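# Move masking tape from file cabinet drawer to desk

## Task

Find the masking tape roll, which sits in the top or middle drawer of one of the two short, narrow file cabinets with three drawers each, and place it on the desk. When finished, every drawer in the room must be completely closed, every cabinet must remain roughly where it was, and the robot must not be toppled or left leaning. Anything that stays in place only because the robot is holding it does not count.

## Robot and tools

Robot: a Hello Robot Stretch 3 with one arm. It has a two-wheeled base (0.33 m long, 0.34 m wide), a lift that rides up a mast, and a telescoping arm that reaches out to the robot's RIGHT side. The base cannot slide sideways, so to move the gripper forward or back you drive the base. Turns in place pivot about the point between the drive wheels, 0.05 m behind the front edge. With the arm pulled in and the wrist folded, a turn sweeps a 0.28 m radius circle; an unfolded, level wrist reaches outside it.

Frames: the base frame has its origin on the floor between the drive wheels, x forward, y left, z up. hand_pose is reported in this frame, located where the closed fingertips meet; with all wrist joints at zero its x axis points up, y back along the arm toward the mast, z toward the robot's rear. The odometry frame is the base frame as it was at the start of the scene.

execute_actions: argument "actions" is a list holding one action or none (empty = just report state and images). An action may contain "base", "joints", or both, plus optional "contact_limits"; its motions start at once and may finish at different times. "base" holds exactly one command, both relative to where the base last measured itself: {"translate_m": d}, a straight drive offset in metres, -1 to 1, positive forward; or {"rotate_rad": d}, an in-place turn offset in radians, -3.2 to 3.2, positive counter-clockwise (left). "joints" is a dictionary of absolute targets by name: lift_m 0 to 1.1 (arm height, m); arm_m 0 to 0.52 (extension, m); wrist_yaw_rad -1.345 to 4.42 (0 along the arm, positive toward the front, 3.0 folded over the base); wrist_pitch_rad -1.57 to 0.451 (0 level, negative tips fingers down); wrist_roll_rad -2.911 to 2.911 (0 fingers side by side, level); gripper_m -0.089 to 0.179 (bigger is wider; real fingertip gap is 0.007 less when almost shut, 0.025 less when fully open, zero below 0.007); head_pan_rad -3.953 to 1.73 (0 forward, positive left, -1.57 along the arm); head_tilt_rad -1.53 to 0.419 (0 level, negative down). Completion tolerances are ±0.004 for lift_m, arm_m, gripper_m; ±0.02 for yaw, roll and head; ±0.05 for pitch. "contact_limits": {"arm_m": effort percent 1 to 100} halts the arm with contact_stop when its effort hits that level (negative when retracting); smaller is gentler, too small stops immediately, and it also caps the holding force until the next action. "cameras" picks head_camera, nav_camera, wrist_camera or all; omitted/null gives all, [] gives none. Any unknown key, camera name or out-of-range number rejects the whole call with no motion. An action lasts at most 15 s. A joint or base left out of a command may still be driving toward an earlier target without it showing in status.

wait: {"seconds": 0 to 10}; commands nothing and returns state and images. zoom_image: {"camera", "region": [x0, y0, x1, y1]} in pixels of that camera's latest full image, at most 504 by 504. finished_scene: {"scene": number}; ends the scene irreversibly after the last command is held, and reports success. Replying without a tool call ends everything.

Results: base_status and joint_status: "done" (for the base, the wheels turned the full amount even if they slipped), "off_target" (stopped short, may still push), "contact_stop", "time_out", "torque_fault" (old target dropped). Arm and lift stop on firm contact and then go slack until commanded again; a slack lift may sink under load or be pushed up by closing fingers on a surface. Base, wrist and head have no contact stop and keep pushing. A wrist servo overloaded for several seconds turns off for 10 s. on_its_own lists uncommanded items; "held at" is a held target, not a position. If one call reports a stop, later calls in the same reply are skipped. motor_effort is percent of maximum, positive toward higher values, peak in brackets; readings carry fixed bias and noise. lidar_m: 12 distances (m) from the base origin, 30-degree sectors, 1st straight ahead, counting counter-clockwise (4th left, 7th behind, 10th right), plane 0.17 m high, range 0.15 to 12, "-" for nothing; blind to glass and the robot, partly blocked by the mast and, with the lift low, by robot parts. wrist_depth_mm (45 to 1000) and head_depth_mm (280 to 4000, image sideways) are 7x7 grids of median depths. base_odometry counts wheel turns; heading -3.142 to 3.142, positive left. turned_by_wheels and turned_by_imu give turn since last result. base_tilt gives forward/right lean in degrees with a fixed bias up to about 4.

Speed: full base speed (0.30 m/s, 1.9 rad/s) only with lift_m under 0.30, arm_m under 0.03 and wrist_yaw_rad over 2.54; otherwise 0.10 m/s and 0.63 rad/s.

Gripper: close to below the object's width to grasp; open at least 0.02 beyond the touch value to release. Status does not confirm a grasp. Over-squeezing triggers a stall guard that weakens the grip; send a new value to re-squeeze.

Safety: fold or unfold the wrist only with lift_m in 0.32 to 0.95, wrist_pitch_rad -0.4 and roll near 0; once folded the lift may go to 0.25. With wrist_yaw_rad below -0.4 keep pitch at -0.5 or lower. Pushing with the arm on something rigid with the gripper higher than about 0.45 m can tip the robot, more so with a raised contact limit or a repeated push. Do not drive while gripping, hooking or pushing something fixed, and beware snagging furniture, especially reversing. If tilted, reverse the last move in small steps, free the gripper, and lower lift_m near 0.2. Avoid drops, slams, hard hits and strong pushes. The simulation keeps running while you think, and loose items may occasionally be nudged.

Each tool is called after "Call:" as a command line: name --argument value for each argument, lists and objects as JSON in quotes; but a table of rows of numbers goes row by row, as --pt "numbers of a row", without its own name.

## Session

Call:
execute_actions --actions '[{"joints":{"head_pan_rad":1.0,"head_tilt_rad":-0.5}}]' --cameras '["nav_camera"]'

Call:
execute_actions --actions '[{"joints":{"head_pan_rad":-0.6}}]' --cameras '["nav_camera"]'

Call:
execute_actions --actions '[{"joints":{"head_pan_rad":-2.2}}]' --cameras '["nav_camera"]'

Call:
execute_actions --actions '[{"joints":{"head_pan_rad":-3.8}}]' --cameras '["nav_camera"]'

Scene clock: 1.07 s.
base_odometry: x=+0.000 y=+0.000 heading=+0.000 (m, m, rad; odometry frame)
turned_by_wheels: +0.000 (rad since the last result)
turned_by_imu: +0.000 (rad since the last result)
base_tilt: forward=+1.2 right=+1.7 (deg)
lidar_m: 1.49 1.24 1.13 1.17 1.07 0.98 0.99 1.20 2.58 2.50 1.62 1.04
head_depth_mm: 1047 1149 1265 1414 1621 1597 1335 / 1026 1122 1252 1399 1566 1582 1339 / 1011 1107 1216 1357 1535 1595 1330 / 991 1084 1192 1333 1492 1594 1341 / 975 1059 1169 1305 1460 1561 1342 / 954 1038 1138 1267 1428 1540 1331 / 952 1046 1143 1262 1416 1549 1341
base_status: not commanded
joint_positions: lift_m=+0.339 arm_m=-0.002 wrist_yaw_rad=+3.066 wrist_pitch_rad=-0.537 wrist_roll_rad=+0.016 gripper_m=+0.037 head_pan_rad=+0.993 head_tilt_rad=-0.493
joint_status: all done
motor_effort: left_wheel=+0(0) right_wheel=-1(0) lift_m=+27(27) arm_m=+1(1) wrist_yaw_rad=+1(0) wrist_pitch_rad=+5(4) wrist_roll_rad=+0(0) gripper_m=+0(0) head_pan_rad=+4(51) head_tilt_rad=-4(31) (%)
hand_pose: x=-0.0055 y=+0.0640 z=+0.3257 quat_wxyz=(+0.215, +0.693, +0.160, +0.669) (m; base frame)
wrist_depth_mm: 836 - - - - - 911 / 872 - - - - - 972 / 813 847 - 836 833 794 812 / 707 702 688 681 674 669 665 / 610 600 590 582 595 574 577 / 524 518 - - - 507 495 / 461 - - - 445 444 439
pictures: nav_camera (sideways: a quarter turn counterclockwise sets it upright)
Images, in order (width x height): nav_camera 672x504.

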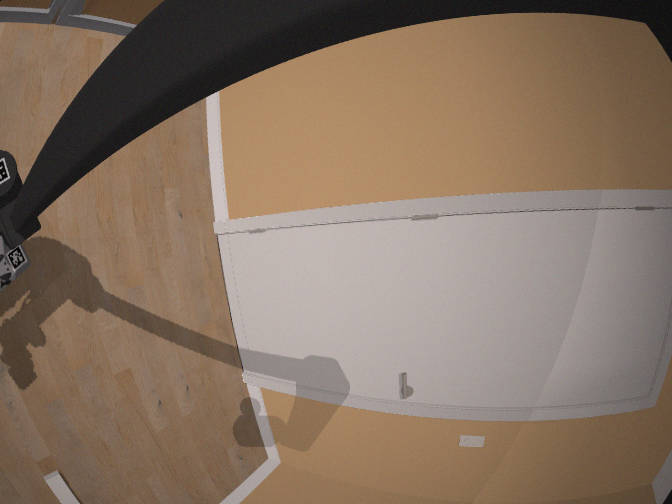

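Scene clock: 2.37 s.
base_odometry: x=+0.000 y=+0.000 heading=+0.000 (m, m, rad; odometry frame)
turned_by_wheels: +0.000 (rad since the last result)
turned_by_imu: +0.000 (rad since the last result)
base_tilt: forward=+1.2 right=+1.7 (deg)
lidar_m: 1.49 1.25 1.13 1.17 1.07 0.98 0.99 1.20 2.59 2.50 1.61 1.04
head_depth_mm: 1380 1470 982 1890 1973 1598 1346 / 1358 1440 983 1830 1973 1593 1341 / 1331 1417 978 1793 1924 1600 1340 / 1300 1413 970 1751 1895 1590 1336 / 1281 1376 969 1203 1788 1495 1320 / 1253 1363 966 1665 1833 1582 1333 / 1242 1335 1465 1622 1778 1579 1325
base_status: not commanded
joint_positions: lift_m=+0.339 arm_m=-0.002 wrist_yaw_rad=+3.066 wrist_pitch_rad=-0.537 wrist_roll_rad=+0.016 gripper_m=+0.037 head_pan_rad=-0.593 head_tilt_rad=-0.494
joint_status: all done
motor_effort: left_wheel=+0(1) right_wheel=+0(0) lift_m=+27(27) arm_m=+1(1) wrist_yaw_rad=+1(1) wrist_pitch_rad=+5(4) wrist_roll_rad=+0(0) gripper_m=+0(0) head_pan_rad=-5(53) head_tilt_rad=-2(5) (%)
hand_pose: x=-0.0055 y=+0.0640 z=+0.3257 quat_wxyz=(+0.215, +0.693, +0.160, +0.669) (m; base frame)
wrist_depth_mm: 859 - - - - - 929 / 865 - - - - - 964 / 845 830 - 843 806 798 810 / 709 695 703 689 676 671 661 / 595 595 599 576 606 576 568 / 525 528 - - - 495 494 / 463 - - - 450 444 447
pictures: nav_camera (sideways: a quarter turn counterclockwise sets it upright)
Images, in order (width x height): nav_camera 672x504.

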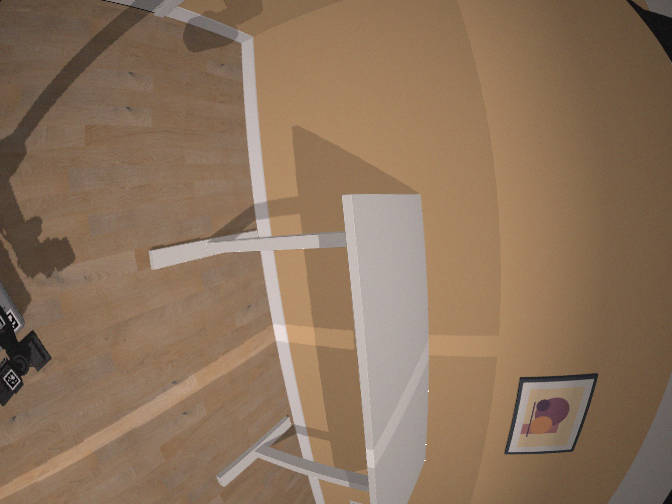

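Scene clock: 3.67 s.
base_odometry: x=+0.000 y=+0.000 heading=+0.000 (m, m, rad; odometry frame)
turned_by_wheels: +0.000 (rad since the last result)
turned_by_imu: +0.000 (rad since the last result)
base_tilt: forward=+1.1 right=+1.6 (deg)
lidar_m: 1.49 1.24 1.13 1.17 1.07 0.98 0.99 1.20 2.58 2.50 1.62 1.04
head_depth_mm: 2532 2687 1949 2034 1890 1598 1334 / 2469 2694 2998 2580 1967 1585 1333 / 2416 2668 2928 2557 1972 1582 1347 / 2351 2551 2815 2564 1971 1594 1334 / 2314 2506 2784 2553 1955 1584 1326 / 2267 2468 2737 2534 1951 1583 1336 / 2218 2400 2624 2565 1959 1582 1331
base_status: not commanded
joint_positions: lift_m=+0.339 arm_m=-0.002 wrist_yaw_rad=+3.066 wrist_pitch_rad=-0.537 wrist_roll_rad=+0.016 gripper_m=+0.037 head_pan_rad=-2.193 head_tilt_rad=-0.494
joint_status: all done
motor_effort: left_wheel=+0(0) right_wheel=+0(0) lift_m=+28(27) arm_m=+1(1) wrist_yaw_rad=+1(1) wrist_pitch_rad=+4(4) wrist_roll_rad=+0(0) gripper_m=+0(0) head_pan_rad=-5(57) head_tilt_rad=-3(4) (%)
hand_pose: x=-0.0055 y=+0.0640 z=+0.3257 quat_wxyz=(+0.215, +0.693, +0.160, +0.669) (m; base frame)
wrist_depth_mm: 856 - - - - - 917 / 878 - - - - - 956 / 838 868 - 819 821 794 806 / 716 694 679 695 685 672 662 / 603 591 598 592 604 571 576 / 521 529 - - - 503 494 / 468 - - - 444 441 440
pictures: nav_camera (sideways: a quarter turn counterclockwise sets it upright)
Images, in order (width x height): nav_camera 672x504.

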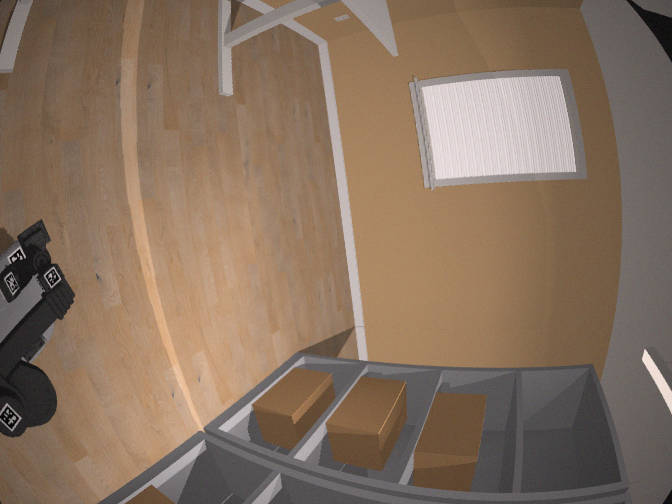

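Scene clock: 4.97 s.
base_odometry: x=+0.000 y=+0.000 heading=+0.000 (m, m, rad; odometry frame)
turned_by_wheels: +0.000 (rad since the last result)
turned_by_imu: +0.000 (rad since the last result)
base_tilt: forward=+1.1 right=+1.7 (deg)
lidar_m: 1.49 1.25 1.13 1.17 1.07 0.97 0.99 1.20 2.59 2.50 1.62 1.04
head_depth_mm: 974 1030 1248 1273 1480 - - / 950 998 1231 1243 1464 1551 1351 / 924 973 1235 1216 1415 1507 1333 / 881 957 1048 1240 1331 1475 1334 / 852 934 1027 1319 1301 1423 1334 / 856 902 1443 1491 1281 1385 1331 / 837 883 945 1494 1272 1331 1323
base_status: not commanded
joint_positions: lift_m=+0.339 arm_m=-0.002 wrist_yaw_rad=+3.066 wrist_pitch_rad=-0.537 wrist_roll_rad=+0.016 gripper_m=+0.037 head_pan_rad=-3.793 head_tilt_rad=-0.494
joint_status: all done
motor_effort: left_wheel=-1(0) right_wheel=+0(0) lift_m=+27(27) arm_m=+1(1) wrist_yaw_rad=+1(0) wrist_pitch_rad=+5(4) wrist_roll_rad=+0(0) gripper_m=+0(0) head_pan_rad=-5(57) head_tilt_rad=-3(3) (%)
hand_pose: x=-0.0055 y=+0.0640 z=+0.3257 quat_wxyz=(+0.215, +0.693, +0.160, +0.669) (m; base frame)
wrist_depth_mm: 862 - - - - - 919 / 892 - - - - - 980 / 839 861 - 827 826 818 800 / 707 713 711 706 665 661 657 / 612 598 590 586 587 578 558 / 526 530 - - - 494 503 / 460 - - - 444 440 443
pictures: nav_camera (sideways: a quarter turn counterclockwise sets it upright)
Images, in order (width x height): nav_camera 672x504.

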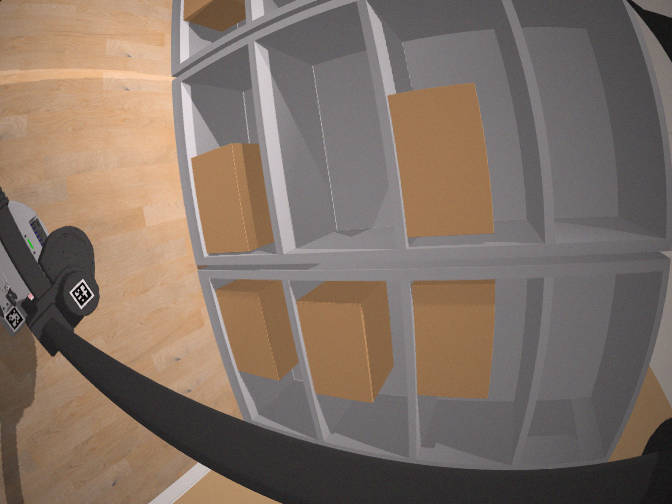

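Same layout; window wall at about -1.93 rad, 2.58 m.

Call:
execute_actions --actions '[{"base":{"rotate_rad":-1.93},"joints":{"lift_m":0.27,"head_pan_rad":-1.57}}]' --cameras '[]'

Call:
execute_actions --actions '[{"base":{"translate_m":1.0}}]' --cameras '[]'

Call:
execute_actions --actions '[{"base":{"translate_m":1.0}}]' --cameras '["nav_camera"]'

Scene clock: 7.93 s.
base_odometry: x=+0.000 y=+0.000 heading=-1.930 (m, m, rad; odometry frame)
turned_by_wheels: -1.930 (rad since the last result)
turned_by_imu: -1.940 (rad since the last result)
base_tilt: forward=+1.2 right=+1.7 (deg)
lidar_m: 2.59 1.64 1.53 1.04 1.54 1.17 1.13 1.21 0.99 0.97 1.17 1.43
head_depth_mm: 818 891 983 1184 1308 1417 1340 / 898 915 984 1133 1224 1446 1339 / 863 910 1450 1503 1310 1427 1336 / 861 908 1475 1497 1325 1431 1332 / 867 913 1476 1507 1333 1431 1331 / 871 915 1472 1499 1343 1475 1343 / 1199 1233 1483 1493 1667 1486 1333
base_status: done
joint_positions: lift_m=+0.270 arm_m=-0.002 wrist_yaw_rad=+3.066 wrist_pitch_rad=-0.537 wrist_roll_rad=+0.016 gripper_m=+0.037 head_pan_rad=-1.577 head_tilt_rad=-0.494
joint_status: all done
motor_effort: left_wheel=+2(10) right_wheel=-2(5) lift_m=+25(25) arm_m=+1(1) wrist_yaw_rad=+0(0) wrist_pitch_rad=+5(5) wrist_roll_rad=+0(0) gripper_m=+0(0) head_pan_rad=+4(54) head_tilt_rad=-2(3) (%)
hand_pose: x=-0.0055 y=+0.0639 z=+0.2569 quat_wxyz=(+0.215, +0.693, +0.160, +0.669) (m; base frame)
wrist_depth_mm: - - - - - - - / 961 943 - 874 856 843 842 / 758 739 - 717 698 687 676 / 614 604 607 582 580 578 567 / 523 527 - - 502 492 480 / 460 - - - - 428 419 / - - - - 380 383 377
pictures: none
No camera images: the call's "cameras" was empty. Leave "cameras" out to get every camera's image.

Scene clock: 12.93 s.
base_odometry: x=-0.351 y=-0.936 heading=-1.930 (m, m, rad; odometry frame)
turned_by_wheels: +0.000 (rad since the last result)
turned_by_imu: +0.007 (rad since the last result)
base_tilt: forward=+1.1 right=+1.6 (deg)
lidar_m: 1.59 1.66 1.03 1.45 1.35 2.14 2.13 1.39 1.02 1.01 1.05 1.64
head_depth_mm: 942 940 1010 1121 1293 1475 1340 / 1229 1298 1168 1375 1282 1472 1344 / 1213 1245 1497 1505 1681 1505 1335 / 888 938 1232 1323 1368 1472 1336 / 893 941 1170 1153 1373 1468 1343 / 901 947 1167 1161 1382 1463 1336 / 903 950 1224 1157 1376 1490 1337
base_status: done
joint_positions: lift_m=+0.270 arm_m=-0.002 wrist_yaw_rad=+3.066 wrist_pitch_rad=-0.537 wrist_roll_rad=+0.016 gripper_m=+0.037 head_pan_rad=-1.577 head_tilt_rad=-0.494
joint_status: not commanded
motor_effort: left_wheel=+2(12) right_wheel=-2(4) lift_m=+24(25) arm_m=+1(1) wrist_yaw_rad=+0(1) wrist_pitch_rad=+5(5) wrist_roll_rad=+0(0) gripper_m=+0(0) head_pan_rad=+3(4) head_tilt_rad=-3(3) (%)
hand_pose: x=-0.0055 y=+0.0639 z=+0.2569 quat_wxyz=(+0.215, +0.693, +0.160, +0.669) (m; base frame)
wrist_depth_mm: - - - - - - - / 961 925 - 889 860 861 856 / 763 737 - 704 703 684 678 / 605 603 596 594 585 574 572 / 525 514 - - 505 485 478 / 460 - - - - 425 426 / - - - - 378 379 375
pictures: none
No camera images: the call's "cameras" was empty. Leave "cameras" out to get every camera's image.

Scene clock: 17.93 s.
base_odometry: x=-0.703 y=-1.873 heading=-1.930 (m, m, rad; odometry frame)
turned_by_wheels: +0.000 (rad since the last result)
turned_by_imu: +0.007 (rad since the last result)
base_tilt: forward=+1.1 right=+1.6 (deg)
lidar_m: 0.60 0.63 0.89 1.42 1.50 2.09 3.09 1.60 1.08 2.07 0.82 0.62
head_depth_mm: 2905 3096 1407 1362 1349 1497 1336 / 2931 3213 3457 2591 1914 1591 1344 / 2964 3240 3500 2567 1959 1582 1335 / 2994 3225 3508 2554 1945 1585 1336 / 2984 3245 3434 2559 1962 1587 1332 / 2359 2410 2466 2365 1944 1592 1338 / 1688 1715 1754 1769 1781 1588 1326
base_status: done
joint_positions: lift_m=+0.270 arm_m=-0.002 wrist_yaw_rad=+3.066 wrist_pitch_rad=-0.538 wrist_roll_rad=+0.016 gripper_m=+0.037 head_pan_rad=-1.577 head_tilt_rad=-0.494
joint_status: not commanded
motor_effort: left_wheel=+1(10) right_wheel=-1(3) lift_m=+25(26) arm_m=+1(1) wrist_yaw_rad=+1(1) wrist_pitch_rad=+5(5) wrist_roll_rad=+0(0) gripper_m=+0(0) head_pan_rad=+4(4) head_tilt_rad=-3(2) (%)
hand_pose: x=-0.0055 y=+0.0639 z=+0.2569 quat_wxyz=(+0.215, +0.693, +0.160, +0.669) (m; base frame)
wrist_depth_mm: - - - - - - 728 / 974 916 - 904 870 865 717 / 754 736 - 709 699 695 656 / 613 615 607 580 587 576 566 / 517 527 - - 502 487 486 / 459 - - - - 422 423 / - - - - 378 383 376
pictures: nav_camera (sideways: a quarter turn counterclockwise sets it upright)
Images, in order (width x height): nav_camera 672x504.

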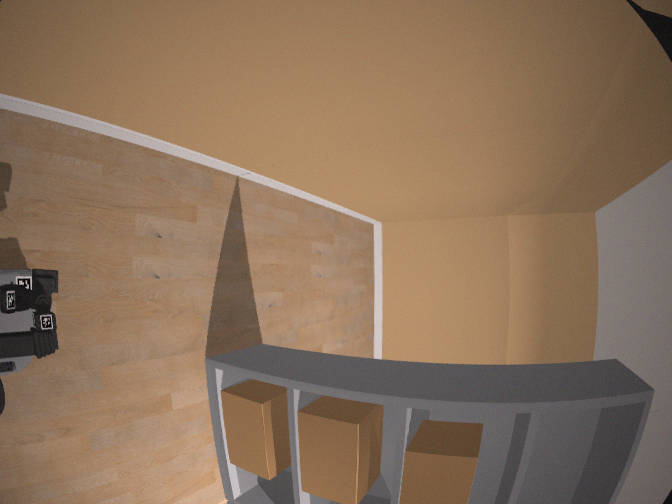

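Call:
execute_actions --actions '[{"base":{"rotate_rad":-1.55}}]' --cameras '[]'

Call:
execute_actions --actions '[{"base":{"translate_m":1.0}}]' --cameras '[]'

Call:
execute_actions --actions '[{"base":{"translate_m":1.0}}]' --cameras '["nav_camera"]'

Scene clock: 20.33 s.
base_odometry: x=-0.703 y=-1.873 heading=+2.804 (m, m, rad; odometry frame)
turned_by_wheels: -1.550 (rad since the last result)
turned_by_imu: -1.557 (rad since the last result)
base_tilt: forward=+1.2 right=+1.7 (deg)
lidar_m: 1.89 0.81 0.61 0.60 0.64 0.91 1.42 1.14 2.12 3.10 1.39 1.08
head_depth_mm: 2728 2978 3215 2605 1963 1583 1344 / 2739 3007 3263 2572 1963 1593 1339 / 2791 3020 3299 2583 1959 1580 1332 / 2801 3062 3328 2548 1970 1605 1336 / 2826 3106 3358 2585 1955 1577 1325 / 2889 3132 3354 2537 1959 1574 1338 / 2799 2992 2838 2561 1954 1592 1335
base_status: done
joint_positions: lift_m=+0.270 arm_m=-0.002 wrist_yaw_rad=+3.066 wrist_pitch_rad=-0.538 wrist_roll_rad=+0.016 gripper_m=+0.037 head_pan_rad=-1.577 head_tilt_rad=-0.494
joint_status: not commanded
motor_effort: left_wheel=+2(12) right_wheel=-2(4) lift_m=+25(25) arm_m=+1(0) wrist_yaw_rad=+0(1) wrist_pitch_rad=+5(5) wrist_roll_rad=+0(0) gripper_m=+0(0) head_pan_rad=+3(3) head_tilt_rad=-2(4) (%)
hand_pose: x=-0.0055 y=+0.0639 z=+0.2569 quat_wxyz=(+0.215, +0.693, +0.160, +0.669) (m; base frame)
wrist_depth_mm: 593 611 597 599 597 598 592 / 663 675 - 661 670 656 648 / 707 709 - 694 679 684 671 / 598 601 597 591 586 569 565 / 518 514 - - 505 491 492 / 455 - - - - 423 425 / - - - - 384 381 378
pictures: none
No camera images: the call's "cameras" was empty. Leave "cameras" out to get every camera's image.

Scene clock: 25.33 s.
base_odometry: x=-1.646 y=-1.541 heading=+2.804 (m, m, rad; odometry frame)
turned_by_wheels: +0.000 (rad since the last result)
turned_by_imu: +0.007 (rad since the last result)
base_tilt: forward=+1.1 right=+1.6 (deg)
lidar_m: 1.65 0.71 0.55 0.54 0.57 0.82 2.41 2.07 3.26 0.42 0.45 2.37
head_depth_mm: 2872 3037 3307 2563 1970 1597 1343 / 2818 3116 3290 2542 1956 1589 1340 / 2769 3052 3283 2587 1967 1598 1331 / 340 371 410 463 525 604 708 / 339 370 407 453 509 582 680 / 341 373 411 458 515 588 691 / 344 375 414 462 521 599 702
base_status: done
joint_positions: lift_m=+0.270 arm_m=-0.002 wrist_yaw_rad=+3.066 wrist_pitch_rad=-0.538 wrist_roll_rad=+0.016 gripper_m=+0.037 head_pan_rad=-1.577 head_tilt_rad=-0.494
joint_status: not commanded
motor_effort: left_wheel=+1(12) right_wheel=-2(4) lift_m=+25(25) arm_m=+1(1) wrist_yaw_rad=+0(1) wrist_pitch_rad=+5(5) wrist_roll_rad=+0(0) gripper_m=+0(0) head_pan_rad=+4(3) head_tilt_rad=-2(3) (%)
hand_pose: x=-0.0055 y=+0.0639 z=+0.2569 quat_wxyz=(+0.215, +0.693, +0.160, +0.669) (m; base frame)
wrist_depth_mm: 551 535 546 540 539 535 515 / 605 606 - 606 580 585 583 / 653 664 - 655 643 633 633 / 609 609 603 591 586 572 561 / 509 528 - - 507 490 480 / 457 - - - - 434 425 / - - - - 382 380 374
pictures: none
No camera images: the call's "cameras" was empty. Leave "cameras" out to get every camera's image.

Scene clock: 30.33 s.
base_odometry: x=-2.590 y=-1.210 heading=+2.804 (m, m, rad; odometry frame)
turned_by_wheels: +0.000 (rad since the last result)
turned_by_imu: +0.007 (rad since the last result)
base_tilt: forward=+1.2 right=+1.6 (deg)
lidar_m: 1.34 0.61 0.47 0.46 0.49 0.71 2.56 0.71 0.78 2.66 1.77 1.36
head_depth_mm: 2582 2449 2364 2254 1909 1588 1344 / 2913 3130 3314 2587 1964 1593 1343 / 2886 3229 3474 2602 1965 1581 1336 / 2935 3213 3401 2536 1963 1598 1335 / 3023 3239 3429 2523 1966 1596 1328 / 3000 3233 2870 2552 1952 1581 1341 / 3022 3227 2318 2118 1961 1593 1328
base_status: done
joint_positions: lift_m=+0.270 arm_m=-0.002 wrist_yaw_rad=+3.066 wrist_pitch_rad=-0.538 wrist_roll_rad=+0.016 gripper_m=+0.037 head_pan_rad=-1.577 head_tilt_rad=-0.494
joint_status: not commanded
motor_effort: left_wheel=+1(11) right_wheel=-1(3) lift_m=+25(25) arm_m=+1(0) wrist_yaw_rad=+1(0) wrist_pitch_rad=+5(5) wrist_roll_rad=+0(0) gripper_m=+0(0) head_pan_rad=+3(3) head_tilt_rad=-3(3) (%)
hand_pose: x=-0.0055 y=+0.0638 z=+0.2569 quat_wxyz=(+0.215, +0.693, +0.160, +0.669) (m; base frame)
wrist_depth_mm: 488 486 473 473 467 467 467 / 531 531 - 521 520 520 502 / 593 584 - 577 560 553 552 / 602 601 597 591 593 573 564 / 517 515 - - 510 489 482 / 456 - - - - 429 423 / - - - - 387 381 375
pictures: nav_camera (sideways: a quarter turn counterclockwise sets it upright)
Images, in order (width x height): nav_camera 672x504.

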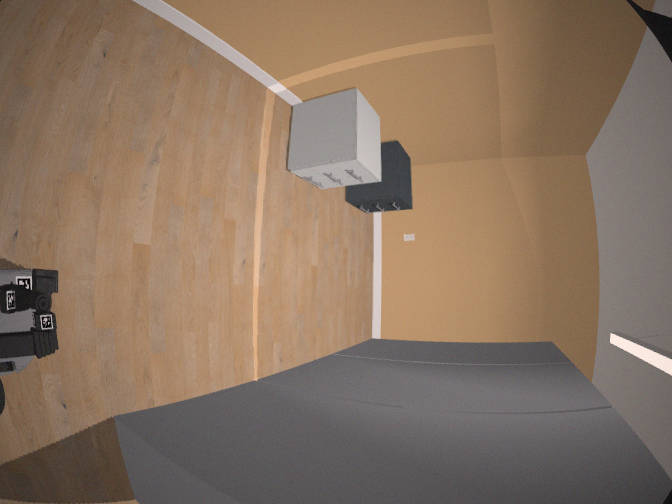

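Call:
execute_actions --actions '[{"base":{"rotate_rad":1.49}}]' --cameras '[]'

Call:
execute_actions --actions '[{"base":{"translate_m":-1.0}}]' --cameras '[]'

Call:
execute_actions --actions '[{"base":{"translate_m":-1.0},"joints":{"head_tilt_rad":-0.8}}]' --cameras '[]'

Call:
execute_actions --actions '[{"joints":{"lift_m":0.35,"wrist_pitch_rad":-0.4}}]' --cameras '[]'

Call:
execute_actions --actions '[{"joints":{"wrist_yaw_rad":0,"gripper_m":0.07}}]' --cameras '[]'

Call:
execute_actions --actions '[{"joints":{"wrist_pitch_rad":0,"wrist_roll_rad":1.57,"arm_m":0.12}}]' --cameras '["head_camera","wrist_camera"]'

Scene clock: 34.87 s.
base_odometry: x=-2.590 y=-1.210 heading=-1.990 (m, m, rad; odometry frame)
turned_by_wheels: +1.490 (rad since the last result)
turned_by_imu: +1.499 (rad since the last result)
base_tilt: forward=+1.2 right=+1.7 (deg)
lidar_m: 0.46 0.48 0.65 1.74 0.71 0.71 1.92 1.83 1.39 1.34 0.66 0.48
head_depth_mm: 1151 1252 1381 1546 1735 1598 1344 / 1153 1259 1384 1544 1730 1596 1340 / 1162 1261 1388 1541 1730 1588 1334 / 1156 1262 1392 1540 1744 1602 1335 / 1147 1263 1395 1548 1735 1584 1334 / 1155 1249 1382 1539 1727 1580 1336 / 1153 1258 1378 1495 1550 1502 1330
base_status: done
joint_positions: lift_m=+0.270 arm_m=-0.002 wrist_yaw_rad=+3.066 wrist_pitch_rad=-0.538 wrist_roll_rad=+0.016 gripper_m=+0.037 head_pan_rad=-1.577 head_tilt_rad=-0.494
joint_status: not commanded
motor_effort: left_wheel=-3(9) right_wheel=+1(6) lift_m=+25(25) arm_m=+1(1) wrist_yaw_rad=+0(0) wrist_pitch_rad=+5(5) wrist_roll_rad=+0(0) gripper_m=+0(0) head_pan_rad=+3(3) head_tilt_rad=-2(3) (%)
hand_pose: x=-0.0055 y=+0.0638 z=+0.2569 quat_wxyz=(+0.215, +0.693, +0.160, +0.669) (m; base frame)
wrist_depth_mm: 628 866 - - - 780 539 / 602 835 - 908 904 774 545 / 623 733 - 708 698 685 534 / 606 602 600 581 585 571 535 / 520 535 - - 511 494 478 / 456 - - - - 426 422 / - - - - 382 381 373
pictures: none
No camera images: the call's "cameras" was empty. Leave "cameras" out to get every camera's image.

Scene clock: 39.80 s.
base_odometry: x=-2.183 y=-0.296 heading=-1.990 (m, m, rad; odometry frame)
turned_by_wheels: +0.000 (rad since the last result)
turned_by_imu: -0.006 (rad since the last result)
base_tilt: forward=+1.3 right=+1.6 (deg)
lidar_m: 1.45 1.51 0.51 0.49 0.51 0.69 1.83 1.15 1.05 1.35 1.40 1.52
head_depth_mm: 1166 1280 1401 1558 1748 1584 1340 / 1166 1271 1409 1558 1754 1586 1336 / 1167 1270 1406 1558 1760 1580 1336 / 1172 1271 1403 1557 1764 1596 1336 / 1163 1272 1408 1566 1751 1578 1336 / 1169 1273 1394 1572 1755 1595 1337 / 1164 1271 1406 1564 1748 1583 1340
base_status: done
joint_positions: lift_m=+0.270 arm_m=-0.002 wrist_yaw_rad=+3.066 wrist_pitch_rad=-0.538 wrist_roll_rad=+0.016 gripper_m=+0.037 head_pan_rad=-1.577 head_tilt_rad=-0.494
joint_status: not commanded
motor_effort: left_wheel=-2(12) right_wheel=+1(3) lift_m=+25(25) arm_m=+1(0) wrist_yaw_rad=+1(0) wrist_pitch_rad=+5(5) wrist_roll_rad=+0(0) gripper_m=+0(0) head_pan_rad=+4(4) head_tilt_rad=-3(2) (%)
hand_pose: x=-0.0055 y=+0.0638 z=+0.2569 quat_wxyz=(+0.215, +0.693, +0.160, +0.669) (m; base frame)
wrist_depth_mm: 478 489 504 502 508 522 534 / 537 537 - 558 565 577 779 / 589 582 - 613 642 638 656 / 606 597 593 586 586 573 548 / 519 520 - - 511 488 485 / 464 - - - - 429 426 / - - - - 382 376 377
pictures: none
No camera images: the call's "cameras" was empty. Leave "cameras" out to get every camera's image.

Scene clock: 44.73 s.
base_odometry: x=-1.776 y=+0.617 heading=-1.990 (m, m, rad; odometry frame)
turned_by_wheels: +0.000 (rad since the last result)
turned_by_imu: -0.006 (rad since the last result)
base_tilt: forward=+1.2 right=+1.7 (deg)
lidar_m: 2.45 0.69 0.49 0.47 0.49 0.66 1.30 1.18 0.99 0.81 0.84 1.90
head_depth_mm: 1257 1446 1649 1721 1509 1324 1171 / 1256 1438 1690 1754 1501 1321 1168 / 1267 1442 1657 1712 1501 1327 1172 / 1256 1409 1246 1177 1426 1314 1177 / 1257 1412 1241 1183 1432 1319 1172 / 1259 1414 1241 1179 1433 1313 1174 / 1259 1440 1645 1663 1504 1320 1177
base_status: done
joint_positions: lift_m=+0.270 arm_m=-0.002 wrist_yaw_rad=+3.066 wrist_pitch_rad=-0.538 wrist_roll_rad=+0.016 gripper_m=+0.037 head_pan_rad=-1.577 head_tilt_rad=-0.790
joint_status: all done
motor_effort: left_wheel=-1(12) right_wheel=+1(3) lift_m=+25(25) arm_m=+1(1) wrist_yaw_rad=+0(0) wrist_pitch_rad=+5(5) wrist_roll_rad=+0(0) gripper_m=+0(0) head_pan_rad=+4(4) head_tilt_rad=-5(25) (%)
hand_pose: x=-0.0055 y=+0.0638 z=+0.2569 quat_wxyz=(+0.215, +0.693, +0.160, +0.669) (m; base frame)
wrist_depth_mm: 459 468 478 481 495 502 507 / 507 514 - 530 552 559 576 / 574 576 - 590 610 620 624 / 594 604 591 590 573 575 560 / 516 523 - - 504 489 485 / 457 - - - - 429 428 / - - - - 383 378 378
pictures: none
No camera images: the call's "cameras" was empty. Leave "cameras" out to get every camera's image.

Scene clock: 46.30 s.
base_odometry: x=-1.776 y=+0.617 heading=-1.990 (m, m, rad; odometry frame)
turned_by_wheels: +0.000 (rad since the last result)
turned_by_imu: +0.000 (rad since the last result)
base_tilt: forward=+1.4 right=+1.7 (deg)
lidar_m: 2.44 0.69 0.49 0.47 0.49 0.66 1.29 1.18 0.99 0.81 0.84 1.90
head_depth_mm: 1263 1455 1666 1715 1513 1316 1167 / 1258 1448 1714 1768 1493 1322 1167 / 1263 1450 1665 1708 1508 1324 1176 / 1255 1412 1243 1177 1430 1315 1193 / 1262 1407 1244 1183 1436 1325 1174 / 1262 1422 1232 1177 1432 1317 1172 / 1263 1432 1645 1677 1506 1310 1174
base_status: not commanded
joint_positions: lift_m=+0.350 arm_m=-0.002 wrist_yaw_rad=+3.066 wrist_pitch_rad=-0.422 wrist_roll_rad=+0.016 gripper_m=+0.037 head_pan_rad=-1.577 head_tilt_rad=-0.790
joint_status: all done
motor_effort: left_wheel=-1(1) right_wheel=+0(0) lift_m=+29(31) arm_m=+1(1) wrist_yaw_rad=+1(1) wrist_pitch_rad=+7(8) wrist_roll_rad=+0(0) gripper_m=+0(0) head_pan_rad=+3(4) head_tilt_rad=-4(5) (%)
hand_pose: x=-0.0043 y=+0.0800 z=+0.3617 quat_wxyz=(+0.175, +0.702, +0.121, +0.680) (m; base frame)
wrist_depth_mm: 449 457 459 471 477 484 490 / 481 494 498 505 514 538 534 / 529 551 - 563 570 581 592 / 587 593 - 610 635 641 671 / 647 636 663 664 680 654 661 / 598 588 593 578 569 559 571 / 513 524 - - 496 491 496
pictures: none
No camera images: the call's "cameras" was empty. Leave "cameras" out to get every camera's image.

Scene clock: 48.83 s.
base_odometry: x=-1.776 y=+0.617 heading=-1.990 (m, m, rad; odometry frame)
turned_by_wheels: +0.000 (rad since the last result)
turned_by_imu: +0.000 (rad since the last result)
base_tilt: forward=+1.3 right=+1.6 (deg)
lidar_m: 2.45 0.69 0.50 0.47 0.49 0.66 1.30 1.18 0.99 0.81 0.85 1.90
head_depth_mm: 1256 1449 1656 1722 1504 1317 1176 / 1268 1449 1683 1760 1505 1320 1175 / 1263 1453 1661 1710 1506 1316 1193 / 1261 1413 1238 1179 1432 1318 1193 / 1262 1413 1238 1177 1434 1313 1170 / 1252 1423 1245 1183 1422 1320 1168 / 1257 1442 1646 1675 1503 1322 1176
base_status: not commanded
joint_positions: lift_m=+0.350 arm_m=-0.002 wrist_yaw_rad=+0.003 wrist_pitch_rad=-0.422 wrist_roll_rad=+0.016 gripper_m=+0.070 head_pan_rad=-1.577 head_tilt_rad=-0.790
joint_status: all done
motor_effort: left_wheel=-1(1) right_wheel=+0(1) lift_m=+30(30) arm_m=+0(1) wrist_yaw_rad=-3(2) wrist_pitch_rad=+8(8) wrist_roll_rad=+0(0) gripper_m=+0(87) head_pan_rad=+3(4) head_tilt_rad=-5(4) (%)
hand_pose: x=-0.0208 y=-0.3673 z=+0.3617 quat_wxyz=(+0.686, +0.148, -0.696, -0.148) (m; base frame)
wrist_depth_mm: - 528 520 518 - 980 636 / - 597 564 562 - - 652 / - - 618 613 - 912 645 / 864 831 688 685 822 810 683 / 691 699 731 682 682 652 656 / 599 582 558 576 559 570 563 / 511 513 513 501 497 490 489
pictures: none
No camera images: the call's "cameras" was empty. Leave "cameras" out to get every camera's image.

Scene clock: 50.97 s.
base_odometry: x=-1.776 y=+0.617 heading=-1.990 (m, m, rad; odometry frame)
turned_by_wheels: +0.000 (rad since the last result)
turned_by_imu: +0.000 (rad since the last result)
base_tilt: forward=+1.2 right=+1.8 (deg)
lidar_m: 2.45 0.69 0.50 0.47 0.49 0.66 1.30 1.17 0.99 0.81 0.84 1.90
head_depth_mm: 1263 1445 1668 1722 1512 1323 1175 / 1256 1442 1694 1754 1512 1326 1172 / 1252 1439 1657 1715 1504 1341 1134 / 1260 1407 1250 1169 1431 1338 1154 / 1257 1415 1244 1179 1433 1319 1163 / 1255 1415 1243 1188 1433 1311 1168 / 1256 1446 1643 1670 1505 1312 1170
base_status: not commanded
joint_positions: lift_m=+0.350 arm_m=+0.120 wrist_yaw_rad=+0.002 wrist_pitch_rad=-0.025 wrist_roll_rad=+1.566 gripper_m=+0.070 head_pan_rad=-1.577 head_tilt_rad=-0.790
joint_status: all done
motor_effort: left_wheel=-2(1) right_wheel=+1(1) lift_m=+30(29) arm_m=+4(5) wrist_yaw_rad=-2(4) wrist_pitch_rad=+8(9) wrist_roll_rad=+2(5) gripper_m=+0(0) head_pan_rad=+3(4) head_tilt_rad=-4(5) (%)
hand_pose: x=-0.0208 y=-0.5201 z=+0.4577 quat_wxyz=(+0.003, +0.001, -1.000, -0.013) (m; base frame)
wrist_depth_mm: 924 946 921 932 937 839 562 / 962 943 925 957 922 844 561 / - - - 450 449 450 448 / - - - 463 450 456 459 / - - - 478 475 468 473 / - - - 496 501 488 486 / - - - 520 513 508 509
pictures: head_camera (sideways: a quarter turn clockwise sets it upright), wrist_camera
Images, in order (width x height): head_camera 896x504, wrist_camera 644x364.

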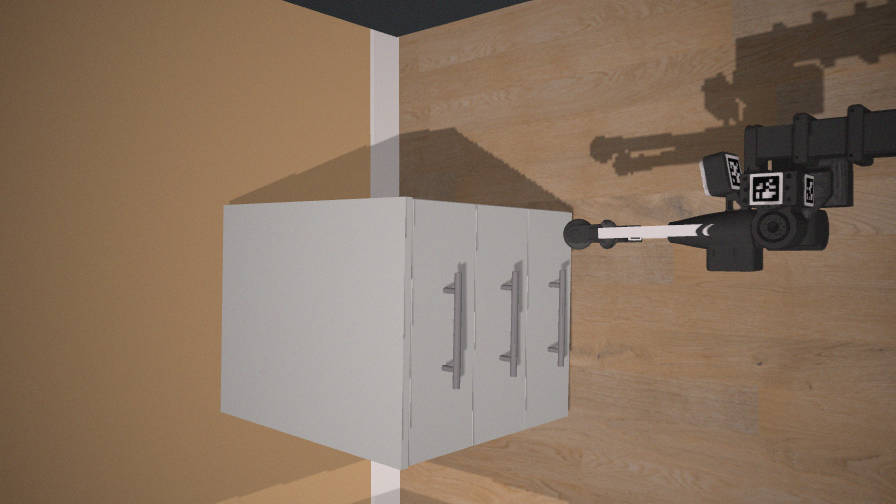

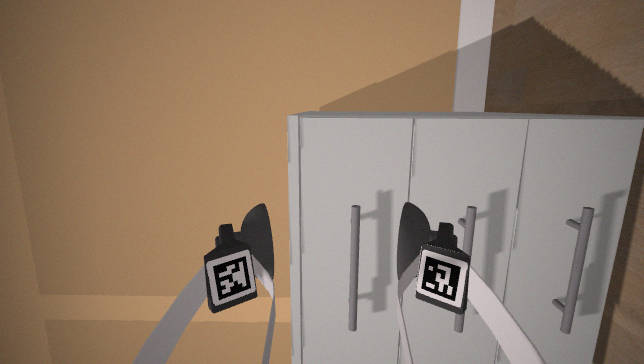

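Call:
execute_actions --actions '[{"base":{"translate_m":0.135},"joints":{"arm_m":0.36,"lift_m":0.315}}]' --cameras '["wrist_camera"]'

Scene clock: 54.13 s.
base_odometry: x=-1.831 y=+0.494 heading=-1.990 (m, m, rad; odometry frame)
turned_by_wheels: +0.000 (rad since the last result)
turned_by_imu: +0.001 (rad since the last result)
base_tilt: forward=+1.1 right=+1.8 (deg)
lidar_m: 2.31 0.70 0.50 0.48 0.49 0.66 1.43 1.18 1.07 0.81 1.41 1.90
head_depth_mm: 1249 1439 1675 1748 1492 1321 1176 / 1257 1439 1628 1675 1496 1316 1190 / 1253 1419 1247 1175 1372 1318 1169 / 1256 1404 1240 1153 1416 1316 1171 / 1252 1396 1237 1181 1432 1317 1168 / 1250 1439 1643 1710 1506 1320 1175 / 1250 1443 1675 1752 1499 1314 1170
base_status: done
joint_positions: lift_m=+0.315 arm_m=+0.360 wrist_yaw_rad=+0.002 wrist_pitch_rad=-0.024 wrist_roll_rad=+1.566 gripper_m=+0.070 head_pan_rad=-1.577 head_tilt_rad=-0.790
joint_status: all done
motor_effort: left_wheel=-1(3) right_wheel=+1(4) lift_m=+25(26) arm_m=+4(5) wrist_yaw_rad=-1(2) wrist_pitch_rad=+8(9) wrist_roll_rad=+2(2) gripper_m=+1(0) head_pan_rad=+4(4) head_tilt_rad=-5(5) (%)
hand_pose: x=-0.0208 y=-0.7602 z=+0.4232 quat_wxyz=(+0.003, +0.001, -1.000, -0.013) (m; base frame)
wrist_depth_mm: 715 704 199 198 197 197 196 / 731 733 206 204 204 202 201 / 755 763 212 210 211 209 207 / 788 792 222 219 218 218 215 / 808 807 228 227 225 225 222 / 848 822 - 236 237 234 230 / 898 863 251 245 244 243 241
pictures: wrist_camera
Images, in order (width x height): wrist_camera 644x364.

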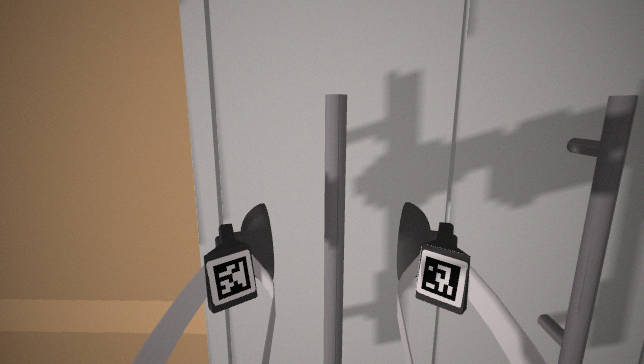

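Call:
execute_actions --actions '[{"joints":{"arm_m":0.392}}]' --cameras '[]'

Call:
execute_actions --actions '[{"joints":{"gripper_m":-0.089}}]' --cameras '[]'

Call:
execute_actions --actions '[{"joints":{"arm_m":0.37}}]' --cameras '[]'

Call:
execute_actions --actions '[{"joints":{"arm_m":0.1}}]' --cameras '["head_camera"]'

Scene clock: 55.63 s.
base_odometry: x=-1.831 y=+0.494 heading=-1.990 (m, m, rad; odometry frame)
turned_by_wheels: +0.000 (rad since the last result)
turned_by_imu: +0.000 (rad since the last result)
base_tilt: forward=+1.2 right=+1.8 (deg)
lidar_m: 2.31 0.69 0.50 0.48 0.49 0.66 1.43 1.17 1.07 0.81 1.41 1.89
head_depth_mm: 1251 1442 1702 1771 1507 1322 1178 / 1254 1432 1614 1681 1506 1310 1191 / 1254 1411 1240 1169 1358 1317 1175 / 1254 1407 1237 1177 1413 1324 1169 / 1255 1411 1246 1177 1437 1321 1168 / 1254 1433 1658 1696 1500 1321 1169 / 1258 1434 1685 1760 1493 1313 1170
base_status: not commanded
joint_positions: lift_m=+0.315 arm_m=+0.392 wrist_yaw_rad=+0.002 wrist_pitch_rad=-0.024 wrist_roll_rad=+1.566 gripper_m=+0.070 head_pan_rad=-1.577 head_tilt_rad=-0.790
joint_status: all done
motor_effort: left_wheel=-1(2) right_wheel=+0(0) lift_m=+25(25) arm_m=+5(3) wrist_yaw_rad=-2(2) wrist_pitch_rad=+8(9) wrist_roll_rad=+2(2) gripper_m=+0(1) head_pan_rad=+3(3) head_tilt_rad=-5(5) (%)
hand_pose: x=-0.0208 y=-0.7922 z=+0.4232 quat_wxyz=(+0.003, +0.001, -1.000, -0.013) (m; base frame)
wrist_depth_mm: 689 669 169 168 168 167 167 / 711 699 175 174 174 172 172 / 751 732 181 179 179 179 178 / 746 738 187 185 186 185 186 / 781 769 194 193 191 193 191 / 793 789 - 200 201 199 198 / 832 852 211 209 208 209 204
pictures: none
No camera images: the call's "cameras" was empty. Leave "cameras" out to get every camera's image.

Scene clock: 57.70 s.
base_odometry: x=-1.831 y=+0.494 heading=-1.990 (m, m, rad; odometry frame)
turned_by_wheels: +0.000 (rad since the last result)
turned_by_imu: +0.000 (rad since the last result)
base_tilt: forward=+1.2 right=+1.8 (deg)
lidar_m: 2.31 0.69 0.50 0.48 0.49 0.66 1.43 1.18 1.07 0.81 1.41 1.89
head_depth_mm: 1252 1438 1690 1760 1507 1319 1176 / 1260 1438 1612 1686 1502 1316 1182 / 1261 1405 1236 1179 1350 1311 1173 / 1255 1413 1245 1174 1419 1322 1173 / 1246 1407 1243 1181 1433 1320 1175 / 1253 1434 1629 1726 1495 1317 1170 / 1258 1436 1688 1749 1509 1315 1168
base_status: not commanded
joint_positions: lift_m=+0.315 arm_m=+0.392 wrist_yaw_rad=+0.002 wrist_pitch_rad=-0.024 wrist_roll_rad=+1.571 gripper_m=-0.087 head_pan_rad=-1.577 head_tilt_rad=-0.790
joint_status: all done
motor_effort: left_wheel=-1(1) right_wheel=+1(0) lift_m=+25(25) arm_m=+3(5) wrist_yaw_rad=-1(2) wrist_pitch_rad=+8(8) wrist_roll_rad=-1(2) gripper_m=-39(100) head_pan_rad=+3(3) head_tilt_rad=-5(5) (%)
hand_pose: x=-0.0208 y=-0.7924 z=+0.4232 quat_wxyz=(+0.001, +0.001, -1.000, -0.013) (m; base frame)
wrist_depth_mm: 675 687 169 167 167 167 167 / 696 708 174 173 173 173 172 / 714 730 181 179 179 178 177 / 743 731 187 184 186 184 185 / 781 761 195 - 192 192 191 / 798 795 201 203 200 199 197 / 809 801 209 205 208 207 203
pictures: none
No camera images: the call's "cameras" was empty. Leave "cameras" out to get every camera's image.

Scene clock: 58.77 s.
base_odometry: x=-1.831 y=+0.494 heading=-1.990 (m, m, rad; odometry frame)
turned_by_wheels: +0.000 (rad since the last result)
turned_by_imu: +0.000 (rad since the last result)
base_tilt: forward=+1.2 right=+1.6 (deg)
lidar_m: 2.31 0.70 0.50 0.48 0.49 0.66 1.43 1.18 1.07 0.81 1.41 1.90
head_depth_mm: 1253 1443 1698 1764 1507 1334 1173 / 1256 1442 1616 1676 1497 1314 1191 / 1252 1413 1249 1136 1326 1312 1174 / 1256 1412 1243 1154 1427 1320 1177 / 1260 1413 1250 1178 1440 1318 1172 / 1252 1440 1644 1693 1506 1314 1168 / 1247 1440 1686 1744 1513 1314 1170
base_status: not commanded
joint_positions: lift_m=+0.315 arm_m=+0.371 wrist_yaw_rad=+0.002 wrist_pitch_rad=-0.024 wrist_roll_rad=+1.571 gripper_m=-0.084 head_pan_rad=-1.577 head_tilt_rad=-0.790
joint_status: all done
motor_effort: left_wheel=+0(2) right_wheel=+0(0) lift_m=+25(25) arm_m=-4(7) wrist_yaw_rad=-1(2) wrist_pitch_rad=+8(8) wrist_roll_rad=+0(1) gripper_m=-36(38) head_pan_rad=+3(3) head_tilt_rad=-5(4) (%)
hand_pose: x=-0.0208 y=-0.7711 z=+0.4232 quat_wxyz=(+0.000, +0.001, -1.000, -0.013) (m; base frame)
wrist_depth_mm: 712 706 169 167 168 185 186 / 731 724 174 174 173 192 192 / 748 730 180 178 179 200 195 / 773 772 187 184 185 206 204 / 788 785 194 - 192 214 211 / 827 812 203 201 199 223 219 / 856 833 213 208 209 230 225
pictures: none
No camera images: the call's "cameras" was empty. Leave "cameras" out to get every camera's image.

Scene clock: 61.97 s.
base_odometry: x=-1.831 y=+0.494 heading=-1.990 (m, m, rad; odometry frame)
turned_by_wheels: +0.000 (rad since the last result)
turned_by_imu: +0.001 (rad since the last result)
base_tilt: forward=+1.2 right=+1.5 (deg)
lidar_m: 2.31 0.70 0.50 0.48 0.49 0.66 1.43 1.18 1.07 0.81 1.41 1.90
head_depth_mm: 1260 1448 1694 1750 1513 1322 1173 / 1253 1439 1615 1690 1091 1318 1182 / 1261 1411 1236 1184 1028 1345 - / 1257 1417 1241 1212 1088 1345 1153 / 1249 1405 1241 1182 1091 1306 1167 / 1249 1434 1636 1708 1416 1311 1169 / 1250 1428 1680 1756 1508 1311 1171
base_status: not commanded
joint_positions: lift_m=+0.315 arm_m=+0.100 wrist_yaw_rad=+0.007 wrist_pitch_rad=-0.026 wrist_roll_rad=+1.571 gripper_m=-0.066 head_pan_rad=-1.577 head_tilt_rad=-0.790
joint_status: all done
on_its_own: gripper_m is held at -0.068, not at your -0.089, by its stall guard, which is still easing
motor_effort: left_wheel=+0(1) right_wheel=-1(1) lift_m=+25(25) arm_m=-2(5) wrist_yaw_rad=-6(7) wrist_pitch_rad=+9(9) wrist_roll_rad=-1(1) gripper_m=-30(35) head_pan_rad=+4(4) head_tilt_rad=-5(4) (%)
hand_pose: x=-0.0197 y=-0.5009 z=+0.4227 quat_wxyz=(+0.000, +0.003, -1.000, -0.013) (m; base frame)
wrist_depth_mm: 943 925 168 166 166 427 436 / 982 971 174 173 172 438 450 / - - 179 178 178 464 457 / - - 186 184 184 476 475 / - - 195 - 192 497 498 / - - 203 200 198 512 506 / - - 211 208 208 762 510
pictures: head_camera (sideways: a quarter turn clockwise sets it upright)
Images, in order (width x height): head_camera 896x504.

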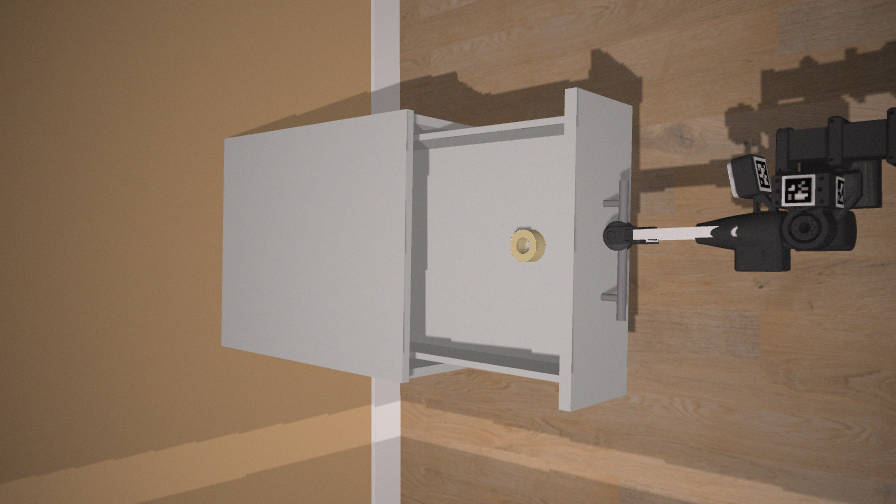

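Call:
execute_actions --actions '[{"joints":{"arm_m":0.06}}]' --cameras '[]'

Call:
execute_actions --actions '[{"joints":{"gripper_m":0.1}}]' --cameras '[]'

Call:
execute_actions --actions '[{"joints":{"arm_m":0.0}}]' --cameras '[]'

Call:
execute_actions --actions '[{"base":{"translate_m":0.012},"joints":{"lift_m":0.68}}]' --cameras '[]'

Call:
execute_actions --actions '[{"joints":{"arm_m":0.45,"wrist_pitch_rad":-1.35,"wrist_roll_rad":0}}]' --cameras '[]'

Call:
execute_actions --actions '[{"joints":{"lift_m":0.56}}]' --cameras '["wrist_camera"]'

Scene clock: 63.90 s.
base_odometry: x=-1.831 y=+0.494 heading=-1.990 (m, m, rad; odometry frame)
turned_by_wheels: +0.000 (rad since the last result)
turned_by_imu: +0.000 (rad since the last result)
base_tilt: forward=+1.2 right=+1.7 (deg)
lidar_m: 2.32 0.70 0.50 0.48 0.49 0.66 1.43 1.18 1.07 0.81 1.41 1.89
head_depth_mm: 1258 1444 1693 1755 1512 1323 1173 / 1253 1440 1611 1676 1090 1296 1187 / 1251 1404 1244 1188 1062 1301 - / 1252 1411 1241 1216 1061 1289 1152 / 1250 1411 1239 1185 1060 1304 1167 / 1255 1441 1641 1704 1414 1304 1172 / 1249 1432 1682 1749 1499 1313 1172
base_status: not commanded
joint_positions: lift_m=+0.315 arm_m=+0.060 wrist_yaw_rad=+0.007 wrist_pitch_rad=-0.027 wrist_roll_rad=+1.571 gripper_m=-0.056 head_pan_rad=-1.577 head_tilt_rad=-0.790
joint_status: all done
on_its_own: gripper_m is held at -0.058, not at your -0.089, by its stall guard, which is still easing
motor_effort: left_wheel=+0(0) right_wheel=-1(1) lift_m=+25(25) arm_m=-2(10) wrist_yaw_rad=-7(7) wrist_pitch_rad=+9(9) wrist_roll_rad=-1(1) gripper_m=-26(29) head_pan_rad=+3(3) head_tilt_rad=-5(6) (%)
hand_pose: x=-0.0195 y=-0.4609 z=+0.4226 quat_wxyz=(+0.000, +0.004, -1.000, -0.014) (m; base frame)
wrist_depth_mm: - - 167 168 166 466 472 / - - 174 172 172 477 474 / - - 180 177 178 494 491 / - - 187 185 185 512 512 / - - 195 - 192 540 513 / - - 205 200 199 673 520 / - - 213 207 208 765 511
pictures: none
No camera images: the call's "cameras" was empty. Leave "cameras" out to get every camera's image.

Scene clock: 65.97 s.
base_odometry: x=-1.831 y=+0.494 heading=-1.990 (m, m, rad; odometry frame)
turned_by_wheels: +0.000 (rad since the last result)
turned_by_imu: +0.000 (rad since the last result)
base_tilt: forward=+1.1 right=+1.6 (deg)
lidar_m: 2.31 0.70 0.50 0.48 0.49 0.66 1.43 1.18 1.07 0.81 1.40 1.90
head_depth_mm: 1252 1456 1680 1750 1504 1314 1173 / 1255 1444 1609 1672 1086 1301 1193 / 1259 1404 1242 1190 1070 1307 - / 1257 1415 1244 1216 1066 1299 1156 / 1258 1405 1235 1190 1068 1295 1172 / 1249 1441 1635 1718 1415 1289 1173 / 1258 1438 1682 1756 1503 1318 1170
base_status: not commanded
joint_positions: lift_m=+0.315 arm_m=+0.060 wrist_yaw_rad=+0.003 wrist_pitch_rad=-0.026 wrist_roll_rad=+1.571 gripper_m=+0.100 head_pan_rad=-1.577 head_tilt_rad=-0.790
joint_status: all done
motor_effort: left_wheel=+0(0) right_wheel=+0(2) lift_m=+25(25) arm_m=-2(2) wrist_yaw_rad=-3(8) wrist_pitch_rad=+8(9) wrist_roll_rad=-1(1) gripper_m=+0(86) head_pan_rad=+4(4) head_tilt_rad=-5(6) (%)
hand_pose: x=-0.0205 y=-0.4608 z=+0.4228 quat_wxyz=(+0.000, +0.002, -1.000, -0.013) (m; base frame)
wrist_depth_mm: - - 169 168 167 465 471 / - - 175 174 172 481 484 / - - 181 178 178 498 492 / - - 187 184 185 507 505 / - - 194 192 193 531 515 / - - 202 198 201 560 515 / - - 211 207 207 828 513
pictures: none
No camera images: the call's "cameras" was empty. Leave "cameras" out to get every camera's image.

Scene clock: 67.57 s.
base_odometry: x=-1.831 y=+0.494 heading=-1.990 (m, m, rad; odometry frame)
turned_by_wheels: +0.000 (rad since the last result)
turned_by_imu: +0.000 (rad since the last result)
base_tilt: forward=+1.1 right=+1.7 (deg)
lidar_m: 2.31 0.69 0.50 0.48 0.49 0.66 1.43 1.18 1.07 0.81 1.41 1.90
head_depth_mm: 1255 1443 1687 1749 1503 1326 1177 / 1254 1445 1617 1672 1089 1297 1176 / 1252 1411 1242 1181 1066 1298 1191 / 1256 1407 1240 1215 1065 1285 1200 / 1258 1414 1243 1188 1062 1294 1173 / 1261 1440 1642 1717 1413 1299 1167 / 1248 1428 1681 1753 1510 1324 1175
base_status: not commanded
joint_positions: lift_m=+0.315 arm_m=+0.000 wrist_yaw_rad=+0.002 wrist_pitch_rad=-0.025 wrist_roll_rad=+1.571 gripper_m=+0.100 head_pan_rad=-1.577 head_tilt_rad=-0.790
joint_status: all done
motor_effort: left_wheel=+0(0) right_wheel=-1(0) lift_m=+25(25) arm_m=-2(6) wrist_yaw_rad=-2(4) wrist_pitch_rad=+8(8) wrist_roll_rad=-1(1) gripper_m=+1(0) head_pan_rad=+4(4) head_tilt_rad=-6(4) (%)
hand_pose: x=-0.0207 y=-0.4009 z=+0.4229 quat_wxyz=(+0.000, +0.001, -1.000, -0.013) (m; base frame)
wrist_depth_mm: - - 227 224 223 662 515 / - - 234 230 228 544 526 / - - - 237 241 555 523 / - - - 246 247 569 515 / - - 256 255 254 594 510 / - - 268 264 266 653 500 / - - - 277 280 825 521
pictures: none
No camera images: the call's "cameras" was empty. Leave "cameras" out to get every camera's image.

Scene clock: 71.73 s.
base_odometry: x=-1.836 y=+0.483 heading=-1.990 (m, m, rad; odometry frame)
turned_by_wheels: +0.000 (rad since the last result)
turned_by_imu: +0.001 (rad since the last result)
base_tilt: forward=+1.1 right=+1.8 (deg)
lidar_m: 2.30 0.69 0.50 0.48 0.49 0.66 1.44 1.18 1.08 0.81 1.41 1.90
head_depth_mm: 1257 1437 1700 1766 1506 1325 - / 1249 1443 1602 1632 1043 1338 - / 1252 1412 1246 1191 1067 1331 - / 1255 1408 1251 1214 1062 1344 1162 / 1258 1405 1244 1182 1065 1299 1170 / 1258 1438 1690 1715 1463 1317 1166 / 1257 1433 1692 1741 1506 1315 1169
base_status: done
joint_positions: lift_m=+0.680 arm_m=+0.000 wrist_yaw_rad=+0.002 wrist_pitch_rad=-0.025 wrist_roll_rad=+1.571 gripper_m=+0.100 head_pan_rad=-1.577 head_tilt_rad=-0.790
joint_status: all done
motor_effort: left_wheel=-2(4) right_wheel=+0(2) lift_m=+29(30) arm_m=-2(2) wrist_yaw_rad=-2(2) wrist_pitch_rad=+8(8) wrist_roll_rad=-1(1) gripper_m=+1(1) head_pan_rad=+4(4) head_tilt_rad=-5(5) (%)
hand_pose: x=-0.0208 y=-0.4009 z=+0.7879 quat_wxyz=(+0.000, +0.001, -1.000, -0.013) (m; base frame)
wrist_depth_mm: - - - - - 650 487 / - - - - - 626 507 / - - - - - 641 507 / - - - - - 660 504 / - - - - - 637 508 / - - - - - - 470 / - - - - - - 896
pictures: none
No camera images: the call's "cameras" was empty. Leave "cameras" out to get every camera's image.

Scene clock: 76.23 s.
base_odometry: x=-1.836 y=+0.483 heading=-1.990 (m, m, rad; odometry frame)
turned_by_wheels: +0.000 (rad since the last result)
turned_by_imu: +0.001 (rad since the last result)
base_tilt: forward=+1.3 right=+1.8 (deg)
lidar_m: 2.30 0.69 0.50 0.48 0.49 0.66 1.44 1.18 1.08 0.81 1.41 1.90
head_depth_mm: 1261 1441 1691 1756 1509 1343 - / 1259 1450 1661 - 940 1296 1171 / 1251 1410 - 1176 1070 1287 1167 / 1252 1403 1276 1184 1064 1283 1172 / 1252 1414 1245 1184 1064 1292 1167 / 1249 1433 1687 1714 1471 1316 1171 / 1252 1438 1681 1751 1496 1323 1172
base_status: not commanded
joint_positions: lift_m=+0.680 arm_m=+0.450 wrist_yaw_rad=+0.001 wrist_pitch_rad=-1.348 wrist_roll_rad=+0.007 gripper_m=+0.100 head_pan_rad=-1.577 head_tilt_rad=-0.790
joint_status: all done
motor_effort: left_wheel=-2(1) right_wheel=+0(0) lift_m=+28(30) arm_m=+4(3) wrist_yaw_rad=-1(2) wrist_pitch_rad=-1(8) wrist_roll_rad=-4(5) gripper_m=+0(1) head_pan_rad=+3(3) head_tilt_rad=-5(5) (%)
hand_pose: x=-0.0216 y=-0.6276 z=+0.5634 quat_wxyz=(+0.551, +0.440, -0.554, -0.443) (m; base frame)
wrist_depth_mm: 731 335 371 365 355 334 707 / 743 334 364 362 363 332 716 / 724 334 367 360 358 335 708 / 732 336 360 361 353 330 712 / 744 334 364 359 355 303 703 / 728 305 360 353 350 294 693 / 730 295 338 340 344 303 685
pictures: none
No camera images: the call's "cameras" was empty. Leave "cameras" out to get every camera's image.

Scene clock: 78.17 s.
base_odometry: x=-1.836 y=+0.483 heading=-1.990 (m, m, rad; odometry frame)
turned_by_wheels: +0.000 (rad since the last result)
turned_by_imu: +0.000 (rad since the last result)
base_tilt: forward=+1.1 right=+1.8 (deg)
lidar_m: 2.30 0.70 0.50 0.48 0.49 0.66 1.44 1.18 1.08 0.82 1.41 1.90
head_depth_mm: 1251 1437 1689 1746 1513 1317 1167 / 1252 1442 1600 1711 1547 - - / 1254 1408 1282 - 1069 1302 1171 / 1253 1411 1244 1213 1066 1291 1171 / 1249 1411 1239 1190 1067 1291 1170 / 1252 1434 1688 1716 1473 1317 1177 / 1247 1441 1683 1754 1515 1320 1177
base_status: not commanded
joint_positions: lift_m=+0.560 arm_m=+0.450 wrist_yaw_rad=+0.001 wrist_pitch_rad=-1.348 wrist_roll_rad=+0.007 gripper_m=+0.100 head_pan_rad=-1.577 head_tilt_rad=-0.790
joint_status: all done
motor_effort: left_wheel=-1(2) right_wheel=+0(0) lift_m=+24(25) arm_m=+5(4) wrist_yaw_rad=+0(1) wrist_pitch_rad=-1(0) wrist_roll_rad=-4(3) gripper_m=+0(0) head_pan_rad=+3(3) head_tilt_rad=-5(4) (%)
hand_pose: x=-0.0216 y=-0.6276 z=+0.4436 quat_wxyz=(+0.551, +0.440, -0.554, -0.443) (m; base frame)
wrist_depth_mm: 221 248 248 246 244 241 204 / 221 247 246 242 241 241 201 / 224 245 243 242 239 239 201 / 224 245 245 241 240 239 199 / 225 244 242 238 239 237 200 / 225 245 242 241 235 235 199 / 226 240 240 238 236 234 197
pictures: wrist_camera
Images, in order (width x height): wrist_camera 644x364.

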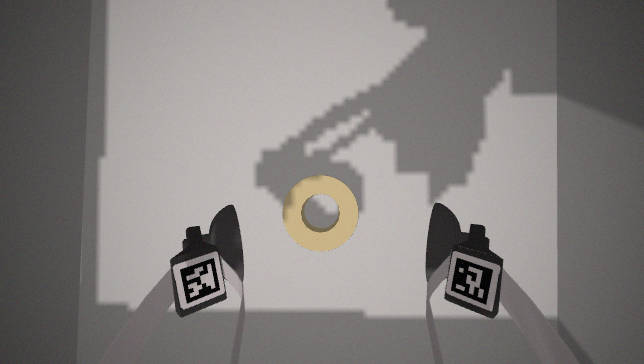

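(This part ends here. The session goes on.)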